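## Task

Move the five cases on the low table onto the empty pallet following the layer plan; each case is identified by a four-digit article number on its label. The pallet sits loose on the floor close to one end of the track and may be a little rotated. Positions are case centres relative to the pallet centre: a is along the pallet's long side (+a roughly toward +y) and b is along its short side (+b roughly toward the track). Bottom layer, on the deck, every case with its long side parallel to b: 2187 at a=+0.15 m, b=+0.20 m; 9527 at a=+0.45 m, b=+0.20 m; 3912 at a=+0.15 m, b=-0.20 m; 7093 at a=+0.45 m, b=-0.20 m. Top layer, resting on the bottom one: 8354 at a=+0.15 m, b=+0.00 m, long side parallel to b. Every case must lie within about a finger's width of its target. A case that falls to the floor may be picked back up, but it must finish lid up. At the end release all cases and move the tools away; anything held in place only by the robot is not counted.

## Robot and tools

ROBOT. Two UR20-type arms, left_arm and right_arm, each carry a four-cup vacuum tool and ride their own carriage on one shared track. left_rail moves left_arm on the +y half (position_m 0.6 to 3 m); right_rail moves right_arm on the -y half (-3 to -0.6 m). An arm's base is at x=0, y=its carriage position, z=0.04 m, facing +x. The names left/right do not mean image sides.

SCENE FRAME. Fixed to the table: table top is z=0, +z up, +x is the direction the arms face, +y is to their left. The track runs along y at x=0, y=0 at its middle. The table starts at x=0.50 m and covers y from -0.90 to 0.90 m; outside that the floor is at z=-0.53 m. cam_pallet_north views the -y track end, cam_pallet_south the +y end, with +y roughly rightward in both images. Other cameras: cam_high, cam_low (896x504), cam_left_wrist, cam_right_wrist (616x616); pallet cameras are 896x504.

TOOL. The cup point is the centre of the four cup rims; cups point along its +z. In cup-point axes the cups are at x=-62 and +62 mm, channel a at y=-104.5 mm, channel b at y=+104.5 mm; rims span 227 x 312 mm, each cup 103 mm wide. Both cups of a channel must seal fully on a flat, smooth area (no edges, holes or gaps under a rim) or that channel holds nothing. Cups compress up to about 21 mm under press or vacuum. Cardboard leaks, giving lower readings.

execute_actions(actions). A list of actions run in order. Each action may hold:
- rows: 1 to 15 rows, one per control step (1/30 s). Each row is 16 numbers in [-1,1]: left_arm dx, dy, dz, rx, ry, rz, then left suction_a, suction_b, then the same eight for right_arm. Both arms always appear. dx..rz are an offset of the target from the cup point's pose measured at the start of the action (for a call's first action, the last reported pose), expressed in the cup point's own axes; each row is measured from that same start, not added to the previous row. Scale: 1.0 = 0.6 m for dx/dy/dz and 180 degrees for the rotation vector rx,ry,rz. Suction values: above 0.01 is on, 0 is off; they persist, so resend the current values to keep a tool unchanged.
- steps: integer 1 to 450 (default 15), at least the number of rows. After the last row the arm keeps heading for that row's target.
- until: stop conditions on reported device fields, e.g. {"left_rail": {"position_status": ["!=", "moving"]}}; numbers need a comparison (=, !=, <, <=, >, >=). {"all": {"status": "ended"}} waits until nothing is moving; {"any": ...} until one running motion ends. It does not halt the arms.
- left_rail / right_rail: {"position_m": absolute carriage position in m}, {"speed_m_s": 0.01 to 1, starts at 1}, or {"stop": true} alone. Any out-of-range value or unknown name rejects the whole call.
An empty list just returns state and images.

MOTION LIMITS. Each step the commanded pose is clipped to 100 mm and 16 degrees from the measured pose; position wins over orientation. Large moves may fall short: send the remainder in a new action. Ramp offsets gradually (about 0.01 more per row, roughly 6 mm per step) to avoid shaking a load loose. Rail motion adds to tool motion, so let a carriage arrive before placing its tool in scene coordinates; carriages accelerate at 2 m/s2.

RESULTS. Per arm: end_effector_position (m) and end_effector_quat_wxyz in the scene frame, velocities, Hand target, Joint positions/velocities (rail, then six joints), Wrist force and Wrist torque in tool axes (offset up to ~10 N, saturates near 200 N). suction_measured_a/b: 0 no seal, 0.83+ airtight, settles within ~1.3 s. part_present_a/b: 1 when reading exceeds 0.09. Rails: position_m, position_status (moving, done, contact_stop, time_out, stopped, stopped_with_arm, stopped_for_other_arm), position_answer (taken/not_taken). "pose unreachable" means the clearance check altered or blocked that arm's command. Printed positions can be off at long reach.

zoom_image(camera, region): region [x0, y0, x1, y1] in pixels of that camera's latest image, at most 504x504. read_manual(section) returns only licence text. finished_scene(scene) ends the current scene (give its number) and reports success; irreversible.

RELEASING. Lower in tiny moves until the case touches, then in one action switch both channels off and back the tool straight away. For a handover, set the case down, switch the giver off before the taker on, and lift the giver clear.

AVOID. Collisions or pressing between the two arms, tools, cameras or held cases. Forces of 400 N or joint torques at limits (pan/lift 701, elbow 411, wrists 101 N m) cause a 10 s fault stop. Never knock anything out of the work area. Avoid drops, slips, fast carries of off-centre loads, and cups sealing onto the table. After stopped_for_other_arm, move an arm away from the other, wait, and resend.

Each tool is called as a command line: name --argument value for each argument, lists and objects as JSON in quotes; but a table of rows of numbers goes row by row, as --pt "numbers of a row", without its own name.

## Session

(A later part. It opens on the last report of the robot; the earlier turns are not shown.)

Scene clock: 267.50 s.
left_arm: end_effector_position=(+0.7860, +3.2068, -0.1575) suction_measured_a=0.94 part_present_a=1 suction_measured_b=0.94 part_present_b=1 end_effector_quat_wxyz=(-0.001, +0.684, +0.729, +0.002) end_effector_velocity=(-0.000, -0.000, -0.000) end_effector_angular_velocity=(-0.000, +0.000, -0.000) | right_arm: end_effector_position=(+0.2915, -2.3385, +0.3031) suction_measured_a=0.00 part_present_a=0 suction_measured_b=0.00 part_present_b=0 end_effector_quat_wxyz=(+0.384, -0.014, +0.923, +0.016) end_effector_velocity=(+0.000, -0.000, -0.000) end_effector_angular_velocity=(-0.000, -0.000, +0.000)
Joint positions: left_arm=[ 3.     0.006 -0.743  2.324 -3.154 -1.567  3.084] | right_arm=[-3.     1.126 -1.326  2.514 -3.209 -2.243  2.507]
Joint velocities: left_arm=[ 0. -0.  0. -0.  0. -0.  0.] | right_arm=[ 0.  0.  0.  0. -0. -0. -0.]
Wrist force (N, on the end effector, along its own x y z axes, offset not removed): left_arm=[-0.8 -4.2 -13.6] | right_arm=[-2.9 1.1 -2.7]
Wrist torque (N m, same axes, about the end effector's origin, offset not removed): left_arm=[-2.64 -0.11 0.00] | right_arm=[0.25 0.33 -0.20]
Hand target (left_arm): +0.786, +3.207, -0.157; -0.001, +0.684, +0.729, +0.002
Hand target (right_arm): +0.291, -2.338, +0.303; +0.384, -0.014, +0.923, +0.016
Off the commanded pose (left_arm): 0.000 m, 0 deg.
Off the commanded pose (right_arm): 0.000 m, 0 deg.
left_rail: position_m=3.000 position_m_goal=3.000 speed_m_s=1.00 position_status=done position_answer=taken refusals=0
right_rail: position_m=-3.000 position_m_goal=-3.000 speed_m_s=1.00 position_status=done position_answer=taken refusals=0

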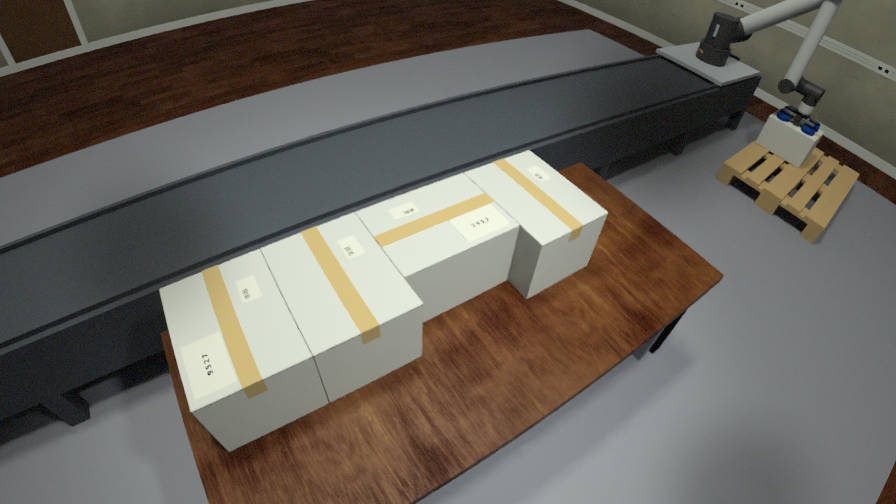

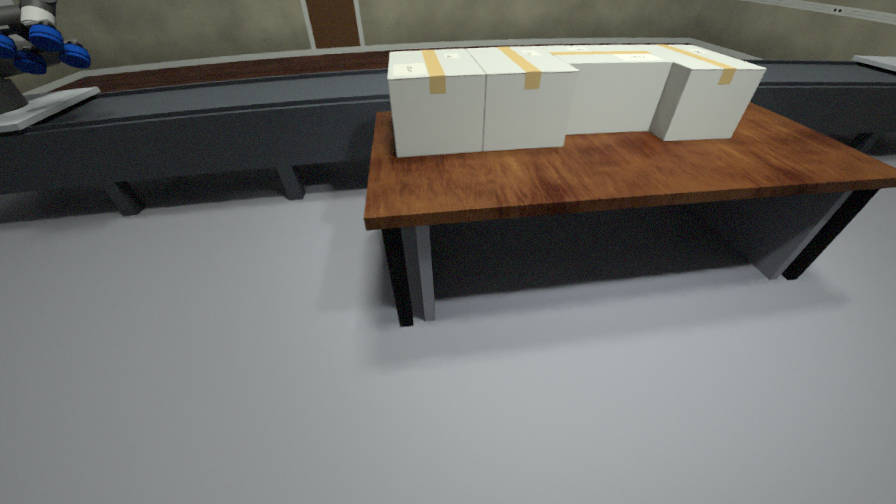

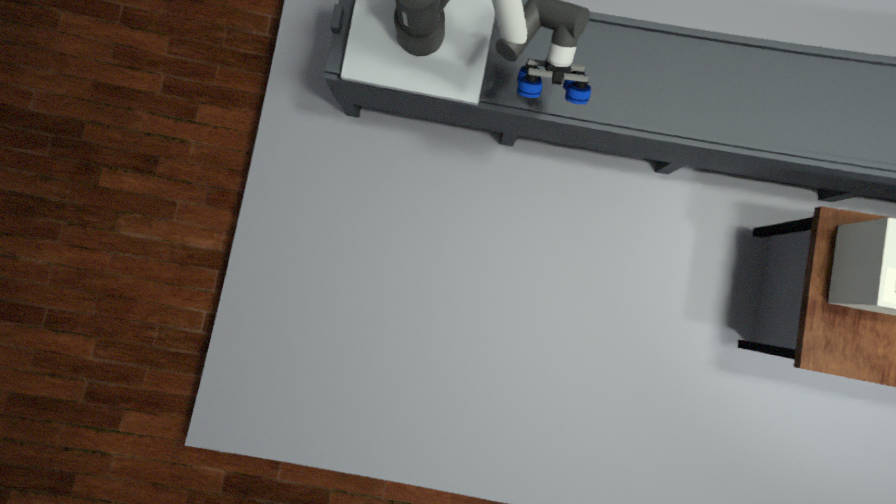

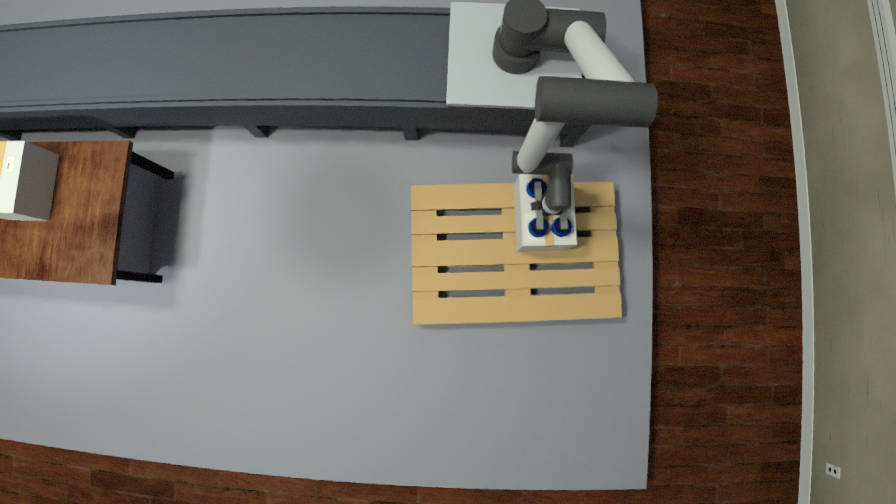

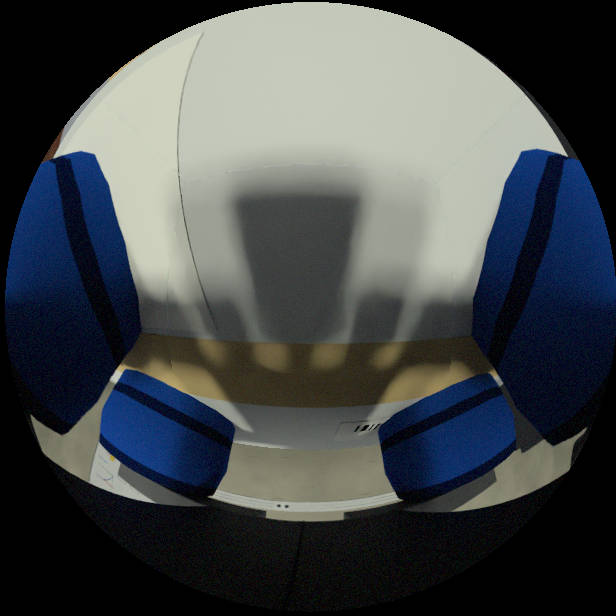

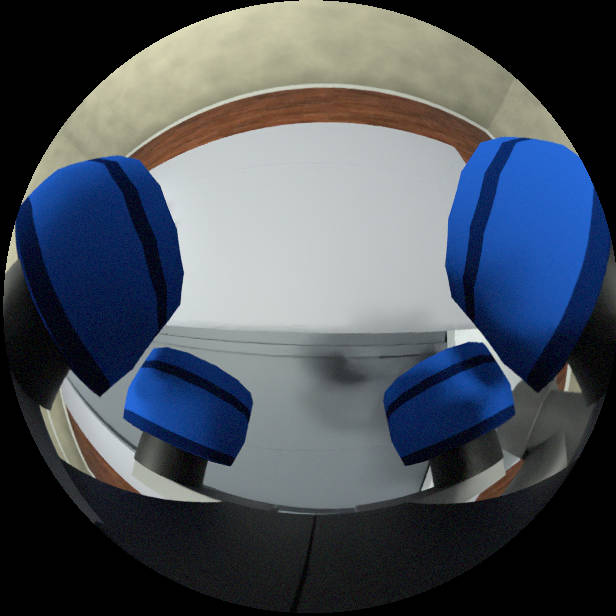

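execute_actions --actions '[{"rows": [[0,0,0.008,0,0,0,1,1,0,0,0,0,0,0,0,0]], "steps": 10}]'

Scene clock: 280.03 s.
left_arm: end_effector_position=(+0.7863, +3.2071, -0.1584) suction_measured_a=0.94 part_present_a=1 suction_measured_b=0.94 part_present_b=1 end_effector_quat_wxyz=(-0.000, +0.684, +0.729, +0.003) end_effector_velocity=(-0.000, +0.000, -0.000) end_effector_angular_velocity=(+0.000, +0.000, -0.000) | right_arm: end_effector_position=(+0.2915, -2.3385, +0.3031) suction_measured_a=0.00 part_present_a=0 suction_measured_b=0.00 part_present_b=0 end_effector_quat_wxyz=(+0.384, -0.014, +0.923, +0.016) end_effector_velocity=(+0.000, -0.000, +0.000) end_effector_angular_velocity=(+0.000, -0.000, -0.000)
Joint positions: left_arm=[ 3.     0.006 -0.741  2.324 -3.157 -1.567  3.084] | right_arm=[-3.     1.126 -1.326  2.514 -3.209 -2.243  2.507]
Joint velocities: left_arm=[ 0.  0.  0. -0.  0.  0.  0.] | right_arm=[ 0. -0. -0. -0.  0. -0. -0.]
Wrist force (N, on the end effector, along its own x y z axes, offset not removed): left_arm=[1.3 -14.4 -55.1] | right_arm=[-3.1 -2.0 -0.7]
Wrist torque (N m, same axes, about the end effector's origin, offset not removed): left_arm=[7.91 -5.76 1.90] | right_arm=[-0.16 0.41 -0.12]
Hand target (left_arm): +0.786, +3.207, -0.158; -0.000, +0.684, +0.729, +0.003
Hand target (right_arm): +0.291, -2.338, +0.303; +0.384, -0.014, +0.923, +0.016
Off the commanded pose (left_arm): 0.004 m, 0 deg.
Off the commanded pose (right_arm): 0.000 m, 0 deg.
FORCE FAULT: contact force on the left arm reached its limit, and that arm stopped for 10 seconds. The contact can be on any part of that arm, not only on its tool. That arm's remaining commands of this call were not run. That arm holds still and accepts commands again. Move the arm away from the contact; if what it grips holds it there, let go first. Pushing or pulling that hard again can fault the arm again.
left_rail: position_m=3.000 position_m_goal=3.000 speed_m_s=1.00 position_status=done position_answer=taken refusals=0
right_rail: position_m=-3.000 position_m_goal=-3.000 speed_m_s=1.00 position_status=done position_answer=taken refusals=0

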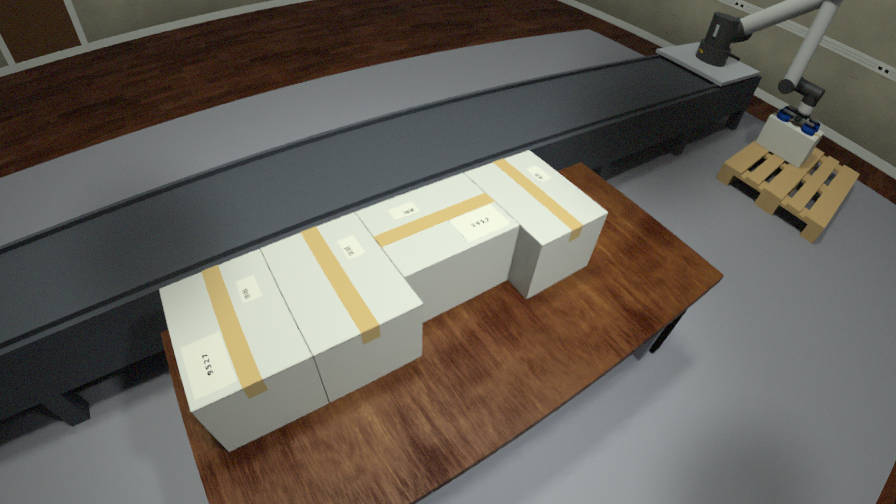

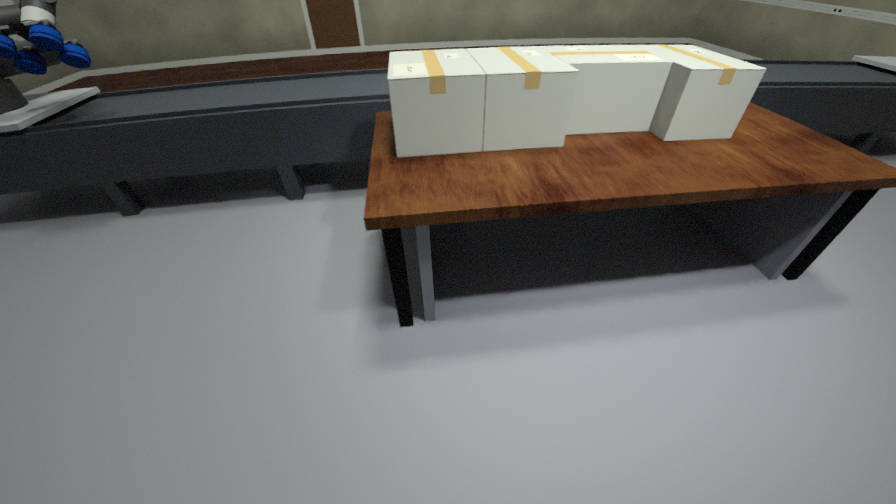

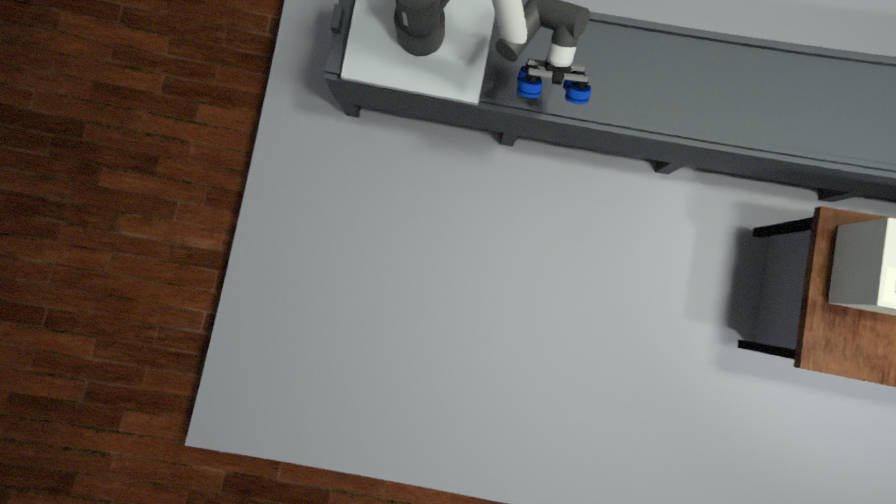

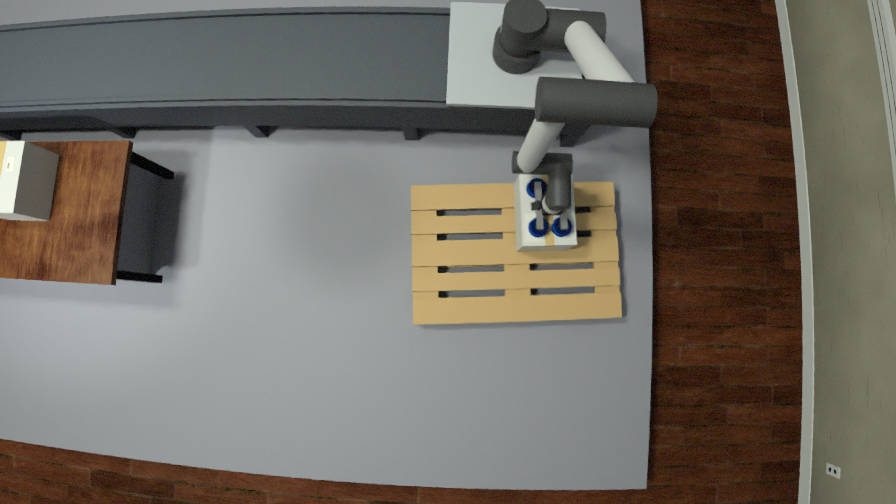

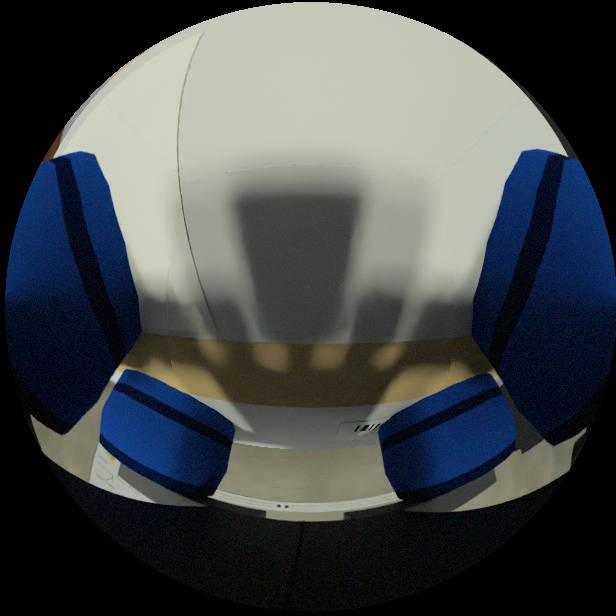

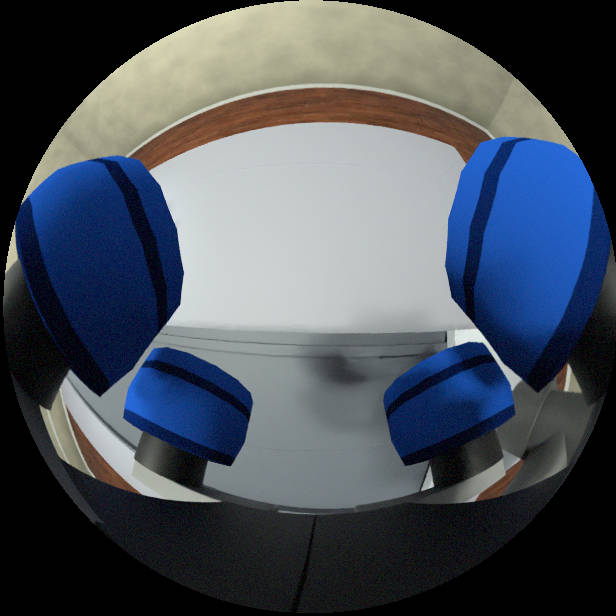

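execute_actions --actions '[{"rows": [[0,0,-0.004,0,0,0,0,0,0,0,0,0,0,0,0,0],[0,0,-0.008,0,0,0,0,0,0,0,0,0,0,0,0,0],[0,0,-0.012,0,0,0,0,0,0,0,0,0,0,0,0,0],[0,0,-0.016,0,0,0,0,0,0,0,0,0,0,0,0,0],[0,0,-0.020,0,0,0,0,0,0,0,0,0,0,0,0,0],[0,0,-0.024,0,0,0,0,0,0,0,0,0,0,0,0,0],[0,0,-0.028,0,0,0,0,0,0,0,0,0,0,0,0,0],[0,0,-0.032,0,0,0,0,0,0,0,0,0,0,0,0,0],[0,0,-0.036,0,0,0,0,0,0,0,0,0,0,0,0,0],[0,0,-0.042,0,0,0,0,0,0,0,0,0,0,0,0,0],[0,0,-0.052,0,0,0,0,0,0,0,0,0,0,0,0,0],[0,0,-0.066,0,0,0,0,0,0,0,0,0,0,0,0,0],[0,0,-0.082,0,0,0,0,0,0,0,0,0,0,0,0,0],[0,0,-0.10,0,0,0,0,0,0,0,0,0,0,0,0,0],[0,0,-0.12,0,0,0,0,0,0,0,0,0,0,0,0,0]], "steps": 22}]'

Scene clock: 298.43 s.
left_arm: end_effector_position=(+0.7858, +3.2068, -0.0940) suction_measured_a=0.00 part_present_a=0 suction_measured_b=0.00 part_present_b=0 end_effector_quat_wxyz=(+0.000, +0.684, +0.729, +0.003) end_effector_velocity=(+0.001, -0.001, +0.062) end_effector_angular_velocity=(-0.000, -0.000, -0.000) | right_arm: end_effector_position=(+0.2915, -2.3385, +0.3031) suction_measured_a=0.00 part_present_a=0 suction_measured_b=0.00 part_present_b=0 end_effector_quat_wxyz=(+0.384, -0.014, +0.923, +0.016) end_effector_velocity=(+0.000, -0.000, +0.000) end_effector_angular_velocity=(+0.000, -0.000, +0.000)
Joint positions: left_arm=[ 3.     0.006 -0.844  2.341 -3.071 -1.567  3.084] | right_arm=[-3.     1.126 -1.326  2.514 -3.209 -2.243  2.507]
Joint velocities: left_arm=[ 0.    -0.001 -0.1    0.01   0.09  -0.    -0.001] | right_arm=[ 0. -0. -0.  0. -0. -0. -0.]
Wrist force (N, on the end effector, along its own x y z axes, offset not removed): left_arm=[-4.6 3.7 -2.9] | right_arm=[-3.9 -2.5 -3.3]
Wrist torque (N m, same axes, about the end effector's origin, offset not removed): left_arm=[-0.06 0.75 -0.09] | right_arm=[-0.38 0.44 -0.15]
Hand target (left_arm): +0.786, +3.207, -0.086; +0.000, +0.684, +0.729, +0.003
Hand target (right_arm): +0.291, -2.338, +0.303; +0.384, -0.014, +0.923, +0.016
Off the commanded pose (left_arm): 0.008 m, 0 deg.
Off the commanded pose (right_arm): 0.000 m, 0 deg.
left_rail: position_m=3.000 position_m_goal=3.000 speed_m_s=1.00 position_status=done position_answer=taken refusals=0
right_rail: position_m=-3.000 position_m_goal=-3.000 speed_m_s=1.00 position_status=done position_answer=taken refusals=0

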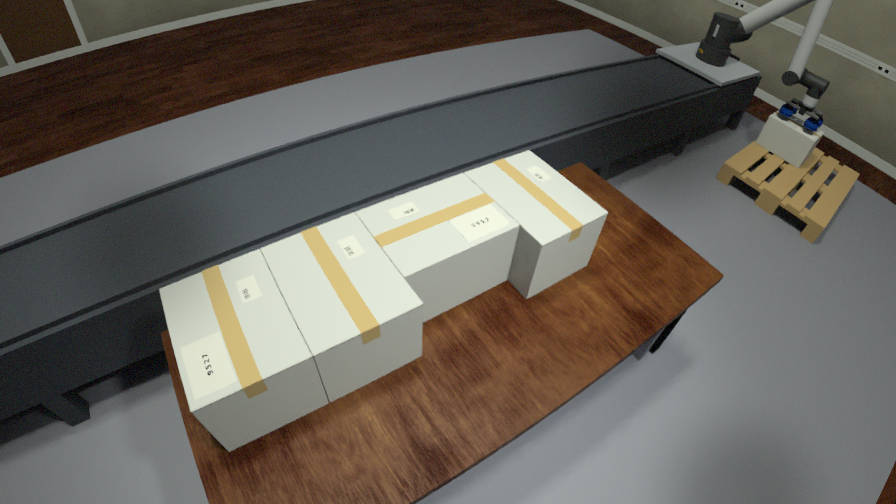

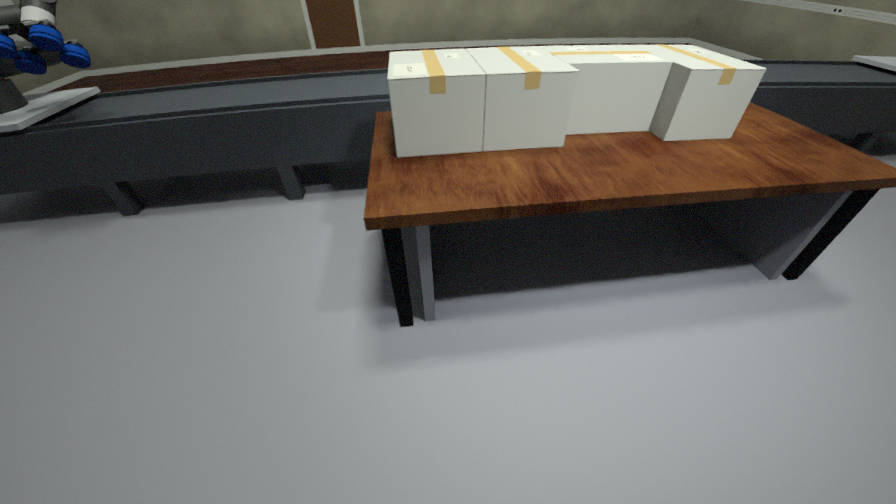

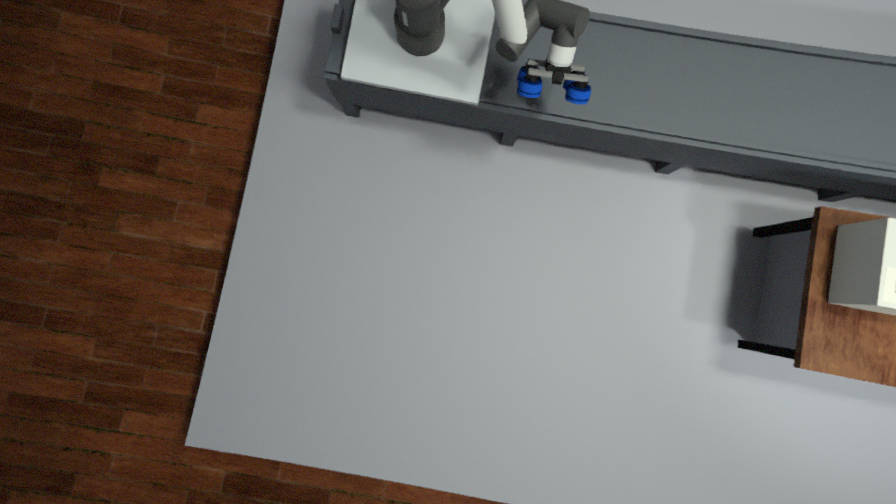

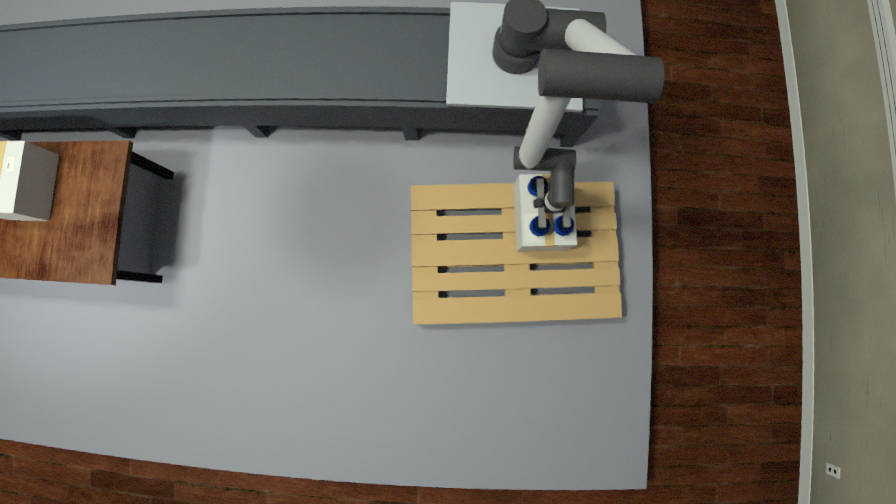

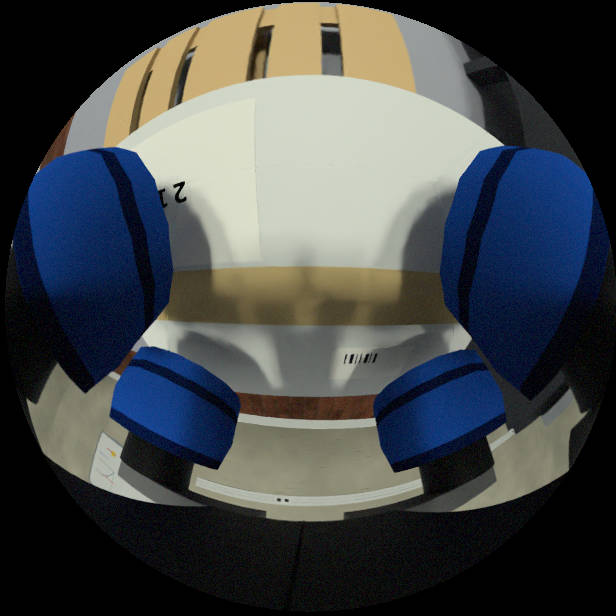

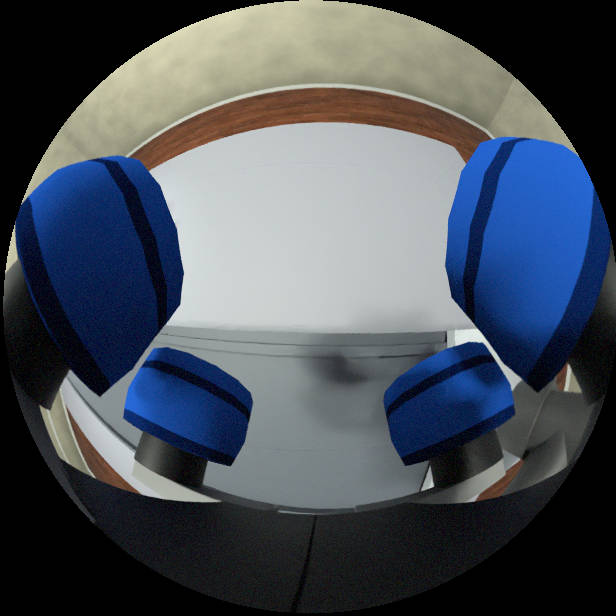

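execute_actions --actions '[{"rows": [[-0.004,0,-0.01,0,0,0,0,0,0,0,0,0,0,0,0,0],[-0.012,-0.001,-0.025,0,0,0,0,0,0,0,0,0,0,0,0,0],[-0.025,-0.002,-0.045,0,0,0.001,0,0,0,0,0,0,0,0,0,0],[-0.04,-0.004,-0.07,0,0,0.002,0,0,0,0,0,0,0,0,0,0],[-0.06,-0.006,-0.10,0,0,0.003,0,0,0,0,0,0,0,0,0,0],[-0.085,-0.008,-0.13,0,0,0.004,0,0,0,0,0,0,0,0,0,0],[-0.11,-0.01,-0.16,0,0,0.005,0,0,0,0,0,0,0,0,0,0],[-0.14,-0.013,-0.19,0,0,0.006,0,0,0,0,0,0,0,0,0,0],[-0.17,-0.016,-0.22,0,0,0.007,0,0,0,0,0,0,0,0,0,0],[-0.20,-0.019,-0.25,0,0,0.008,0,0,0,0,0,0,0,0,0,0],[-0.858,-0.081,-0.657,0,0,0.0202,0,0,0,0,0,0,0,0,0,0]], "steps": 150, "left_rail": {"position_m": 0.6}, "until": {"left_rail": {"position_status": ["!=", "moving"]}}}]'

Scene clock: 312.03 s.
left_arm: end_effector_position=(+0.7677, +0.2876, +0.2985) suction_measured_a=0.00 part_present_a=0 suction_measured_b=0.00 part_present_b=0 end_effector_quat_wxyz=(-0.000, +0.707, +0.707, +0.003) end_effector_velocity=(+0.000, +0.001, +0.000) end_effector_angular_velocity=(+0.000, +0.000, +0.001) | right_arm: end_effector_position=(+0.2915, -2.3385, +0.3031) suction_measured_a=0.00 part_present_a=0 suction_measured_b=0.00 part_present_b=0 end_effector_quat_wxyz=(+0.384, -0.014, +0.923, +0.016) end_effector_velocity=(-0.000, +0.000, -0.000) end_effector_angular_velocity=(-0.000, +0.000, -0.000)
Joint positions: left_arm=[ 0.6   -0.633 -1.393  2.223 -2.402 -1.565  2.508] | right_arm=[-3.     1.126 -1.326  2.514 -3.209 -2.243  2.507]
Joint velocities: left_arm=[ 0.     0.001 -0.    -0.     0.    -0.     0.   ] | right_arm=[ 0. -0.  0. -0.  0.  0.  0.]
Wrist force (N, on the end effector, along its own x y z axes, offset not removed): left_arm=[0.7 -0.5 3.1] | right_arm=[-3.5 -1.9 -1.1]
Wrist torque (N m, same axes, about the end effector's origin, offset not removed): left_arm=[-0.75 -0.09 -0.01] | right_arm=[-0.19 0.51 -0.14]
Hand target (left_arm): +0.768, +0.288, +0.298; -0.000, +0.707, +0.707, +0.003
Hand target (right_arm): +0.291, -2.338, +0.303; +0.384, -0.014, +0.923, +0.016
Off the commanded pose (left_arm): 0.001 m, 0 deg.
Off the commanded pose (right_arm): 0.000 m, 0 deg.
left_rail: position_m=0.600 position_m_goal=0.600 speed_m_s=1.00 position_status=done position_answer=taken refusals=0
right_rail: position_m=-3.000 position_m_goal=-3.000 speed_m_s=1.00 position_status=done position_answer=taken refusals=0

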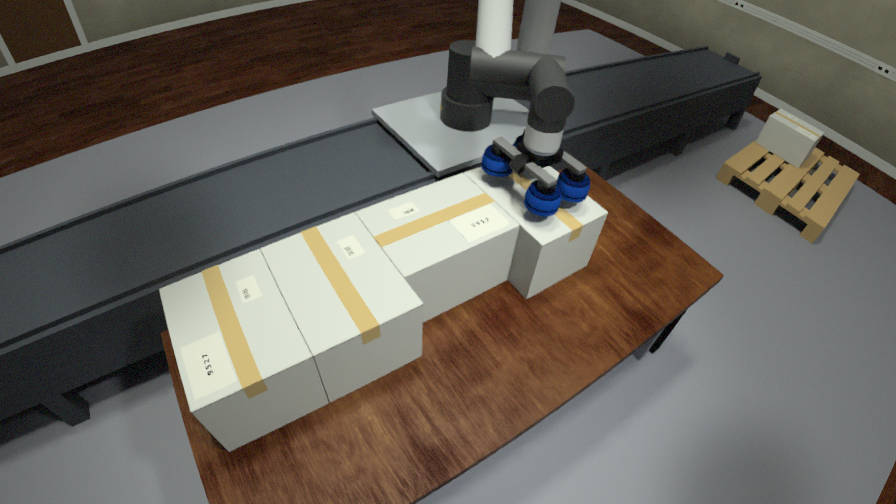

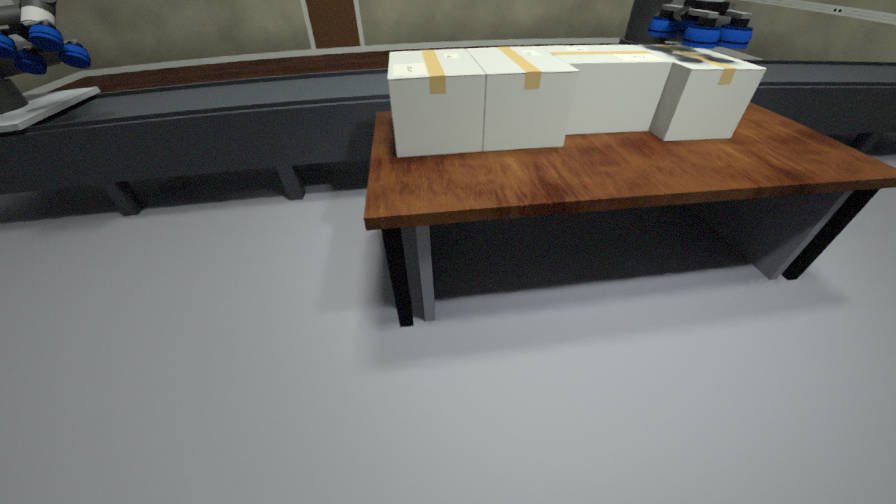

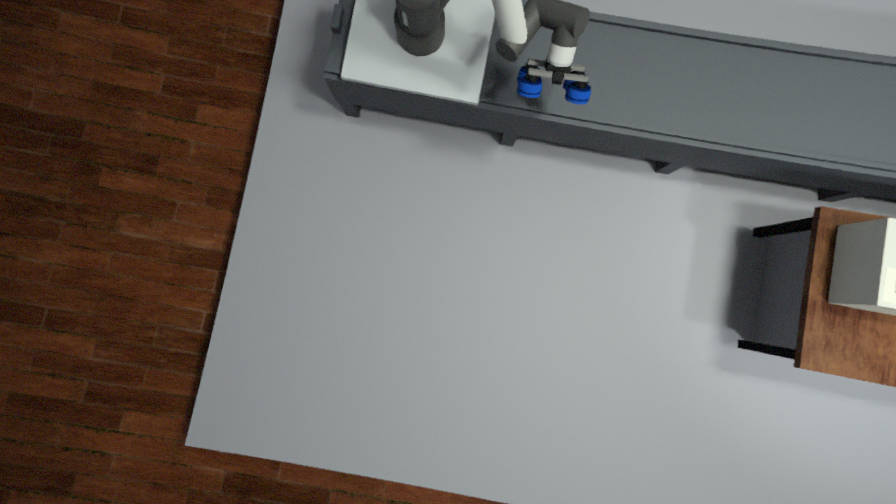

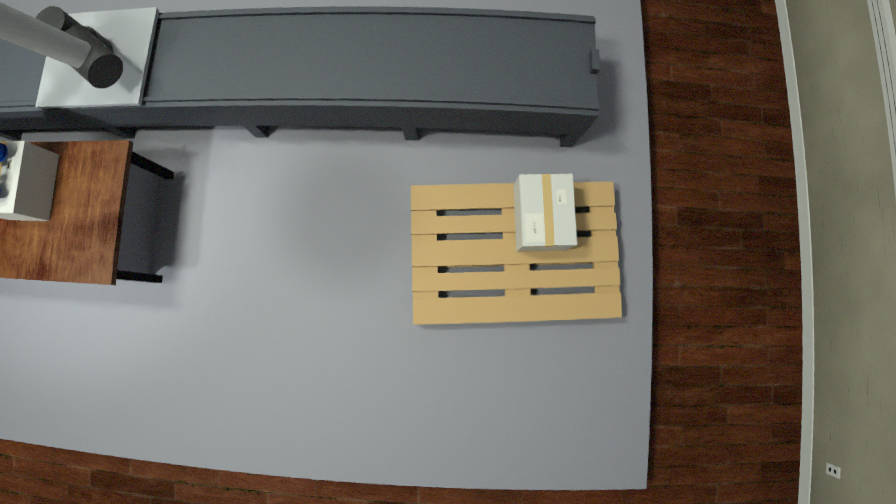

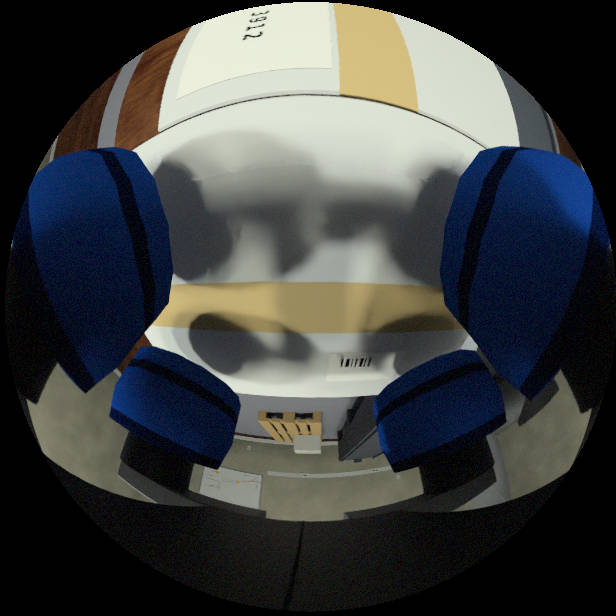

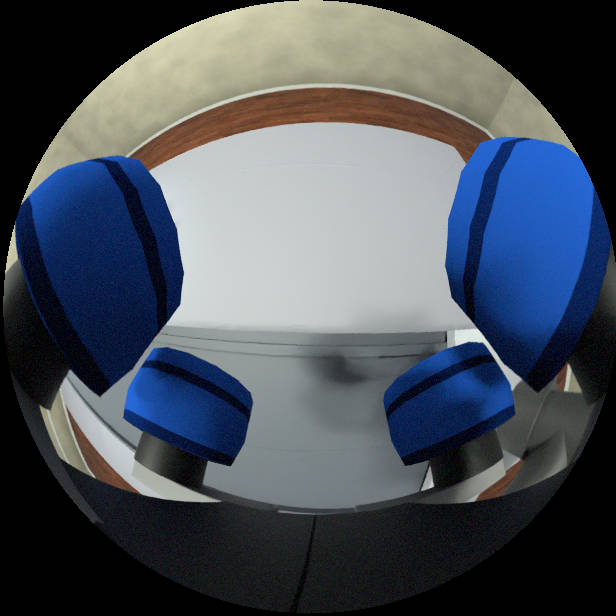

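zoom_image --camera "cam_pallet_south" --region '[400, 160, 640, 335]'

zoom_image --camera "cam_left_wrist" --region '[100, 60, 520, 420]'

Region (400, 160, 640, 335) of cam_pallet_south's 896x504 image, scaled by 2.100, with more detail than that image has; it fills the top 368 rows of this view, and the rest is white.

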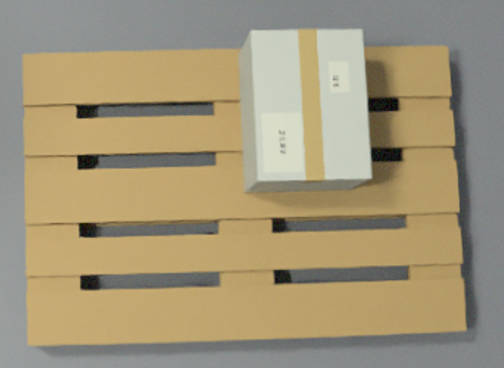

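Region (100, 60, 520, 420) of cam_left_wrist's 616x616 image, scaled by 1.200, with more detail than that image has; it fills the top 432 rows of this view, and the rest is white.

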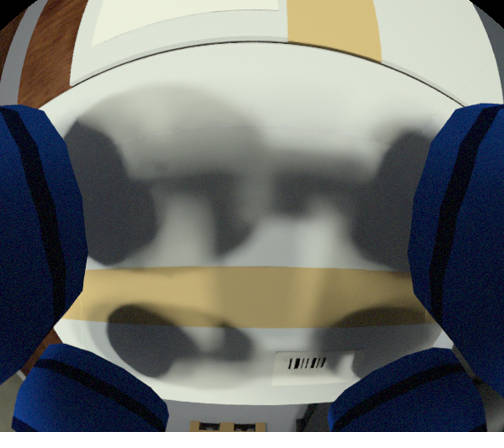

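zoom_image --camera "cam_pallet_south" --region '[500, 165, 600, 265]'

Region (500, 165, 600, 265) of cam_pallet_south's 896x504 image, scaled by 5.040, with more detail than that image has.

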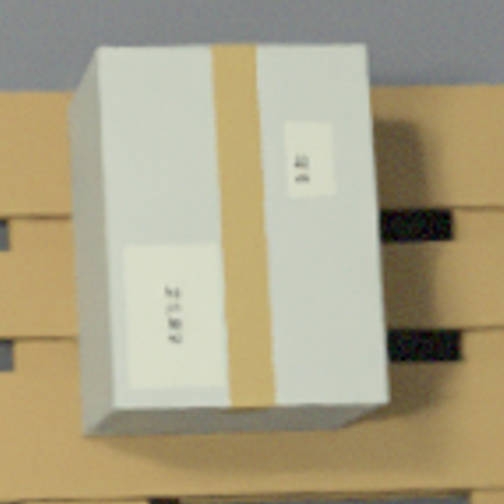

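zoom_image --camera "cam_high" --region '[440, 120, 640, 310]'

Region (440, 120, 640, 310) of cam_high's 896x504 image, scaled by 2.520, with more detail than that image has; it fills the top 479 rows of this view, and the rest is white.

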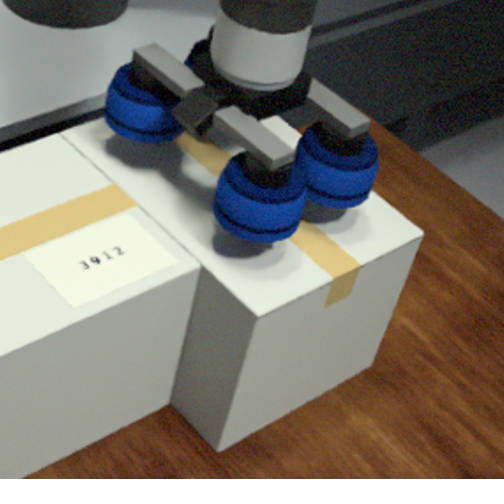

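execute_actions --actions '[{"rows": [[0.003,0,0.006,0,0,0,0,0,0,0,0,0,0,0,0,0],[0.007,0.001,0.016,0,0,0,0,0,0,0,0,0,0,0,0,0],[0.011,0.002,0.028,0,0,0,0,0,0,0,0,0,0,0,0,0],[0.015,0.003,0.042,0,0,0,1,1,0,0,0,0,0,0,0,0],[0.017,0.003,0.056,0,0,0,1,1,0,0,0,0,0,0,0,0],[0.017,0.003,0.068,0,0,0,1,1,0,0,0,0,0,0,0,0],[0.017,0.003,0.078,0,0,0,1,1,0,0,0,0,0,0,0,0],[0.017,0.003,0.086,0,0,0,1,1,0,0,0,0,0,0,0,0]], "steps": 32}]'

Scene clock: 338.73 s.
left_arm: end_effector_position=(+0.7697, +0.2980, +0.2470) suction_measured_a=0.94 part_present_a=1 suction_measured_b=0.94 part_present_b=1 end_effector_quat_wxyz=(-0.000, +0.707, +0.707, +0.003) end_effector_velocity=(+0.000, -0.000, -0.000) end_effector_angular_velocity=(-0.000, -0.000, -0.000) | right_arm: end_effector_position=(+0.2915, -2.3385, +0.3031) suction_measured_a=0.00 part_present_a=0 suction_measured_b=0.00 part_present_b=0 end_effector_quat_wxyz=(+0.384, -0.014, +0.923, +0.016) end_effector_velocity=(+0.000, +0.000, -0.000) end_effector_angular_velocity=(-0.000, +0.000, -0.000)
Joint positions: left_arm=[ 0.6   -0.621 -1.336  2.256 -2.491 -1.565  2.52 ] | right_arm=[-3.     1.126 -1.326  2.514 -3.209 -2.243  2.507]
Joint velocities: left_arm=[ 0.    -0.     0.001  0.    -0.001  0.     0.   ] | right_arm=[ 0. -0.  0. -0.  0.  0.  0.]
Wrist force (N, on the end effector, along its own x y z axes, offset not removed): left_arm=[4.3 -2.7 -23.6] | right_arm=[-3.5 -1.9 -2.7]
Wrist torque (N m, same axes, about the end effector's origin, offset not removed): left_arm=[4.04 -0.52 -0.16] | right_arm=[-0.27 0.40 -0.08]
Hand target (left_arm): +0.770, +0.298, +0.247; -0.000, +0.707, +0.707, +0.003
Hand target (right_arm): +0.291, -2.338, +0.303; +0.384, -0.014, +0.923, +0.016
Off the commanded pose (left_arm): 0.000 m, 0 deg.
Off the commanded pose (right_arm): 0.000 m, 0 deg.
left_rail: position_m=0.600 position_m_goal=0.600 speed_m_s=1.00 position_status=done position_answer=taken refusals=0
right_rail: position_m=-3.000 position_m_goal=-3.000 speed_m_s=1.00 position_status=done position_answer=taken refusals=0

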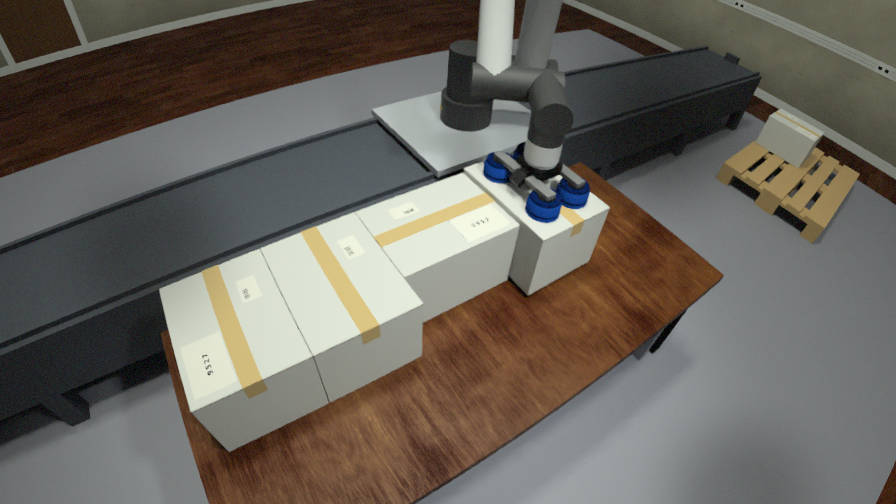

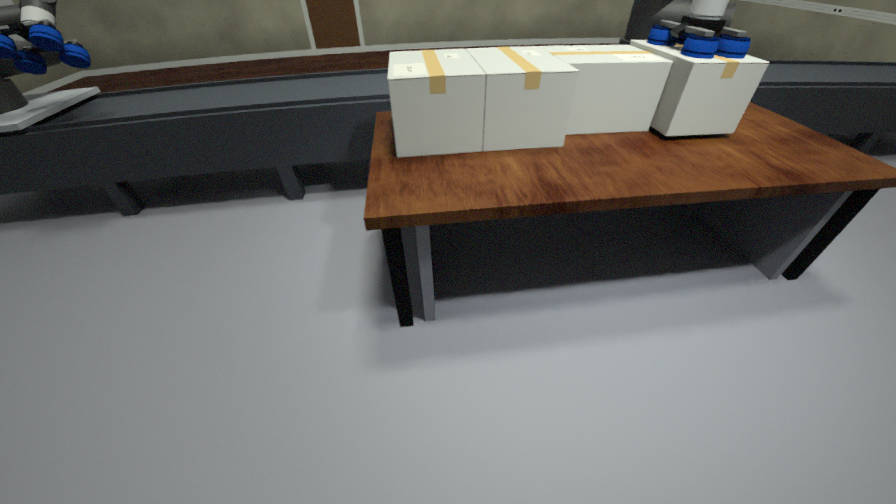

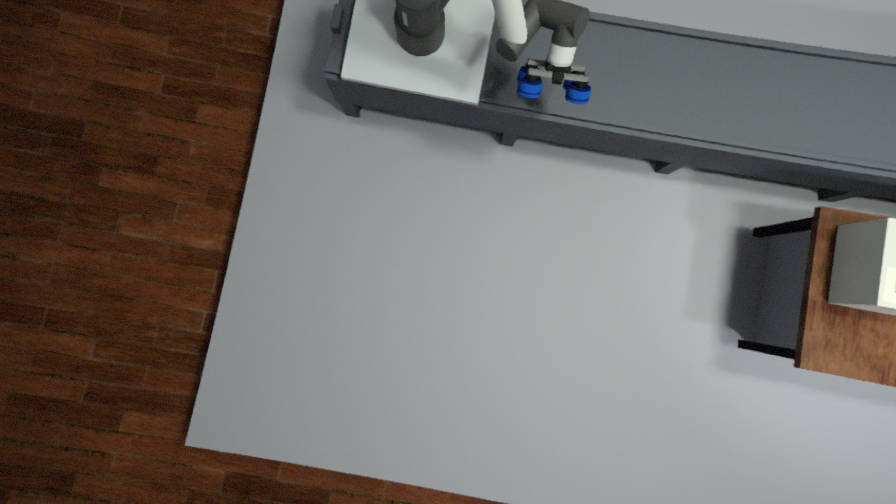

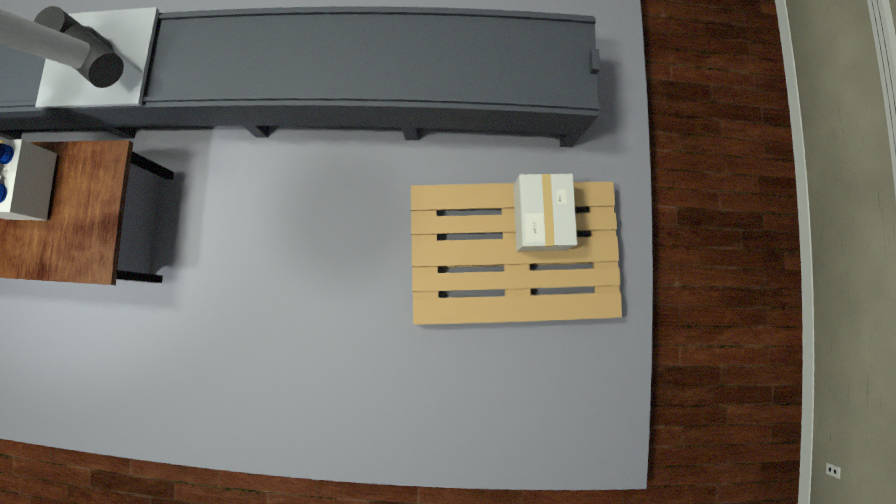

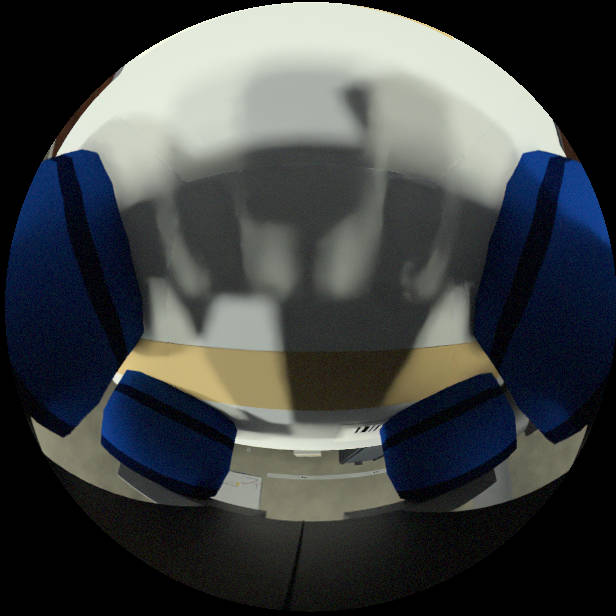

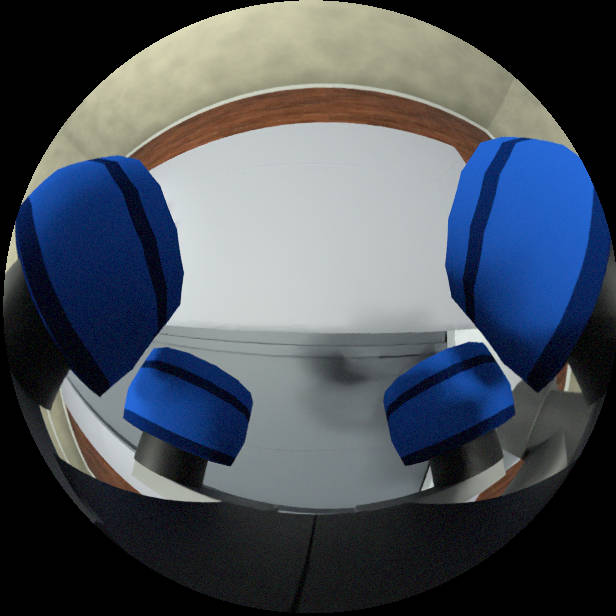

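zoom_image --camera "cam_left_wrist" --region '[100, 300, 520, 470]'

Region (100, 300, 520, 470) of cam_left_wrist's 616x616 image, scaled by 1.200, with more detail than that image has; it fills the top 204 rows of this view, and the rest is white.

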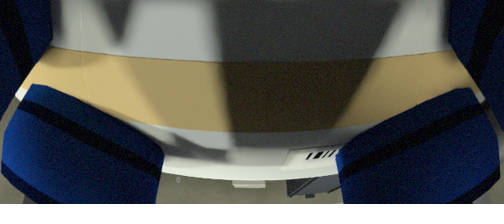

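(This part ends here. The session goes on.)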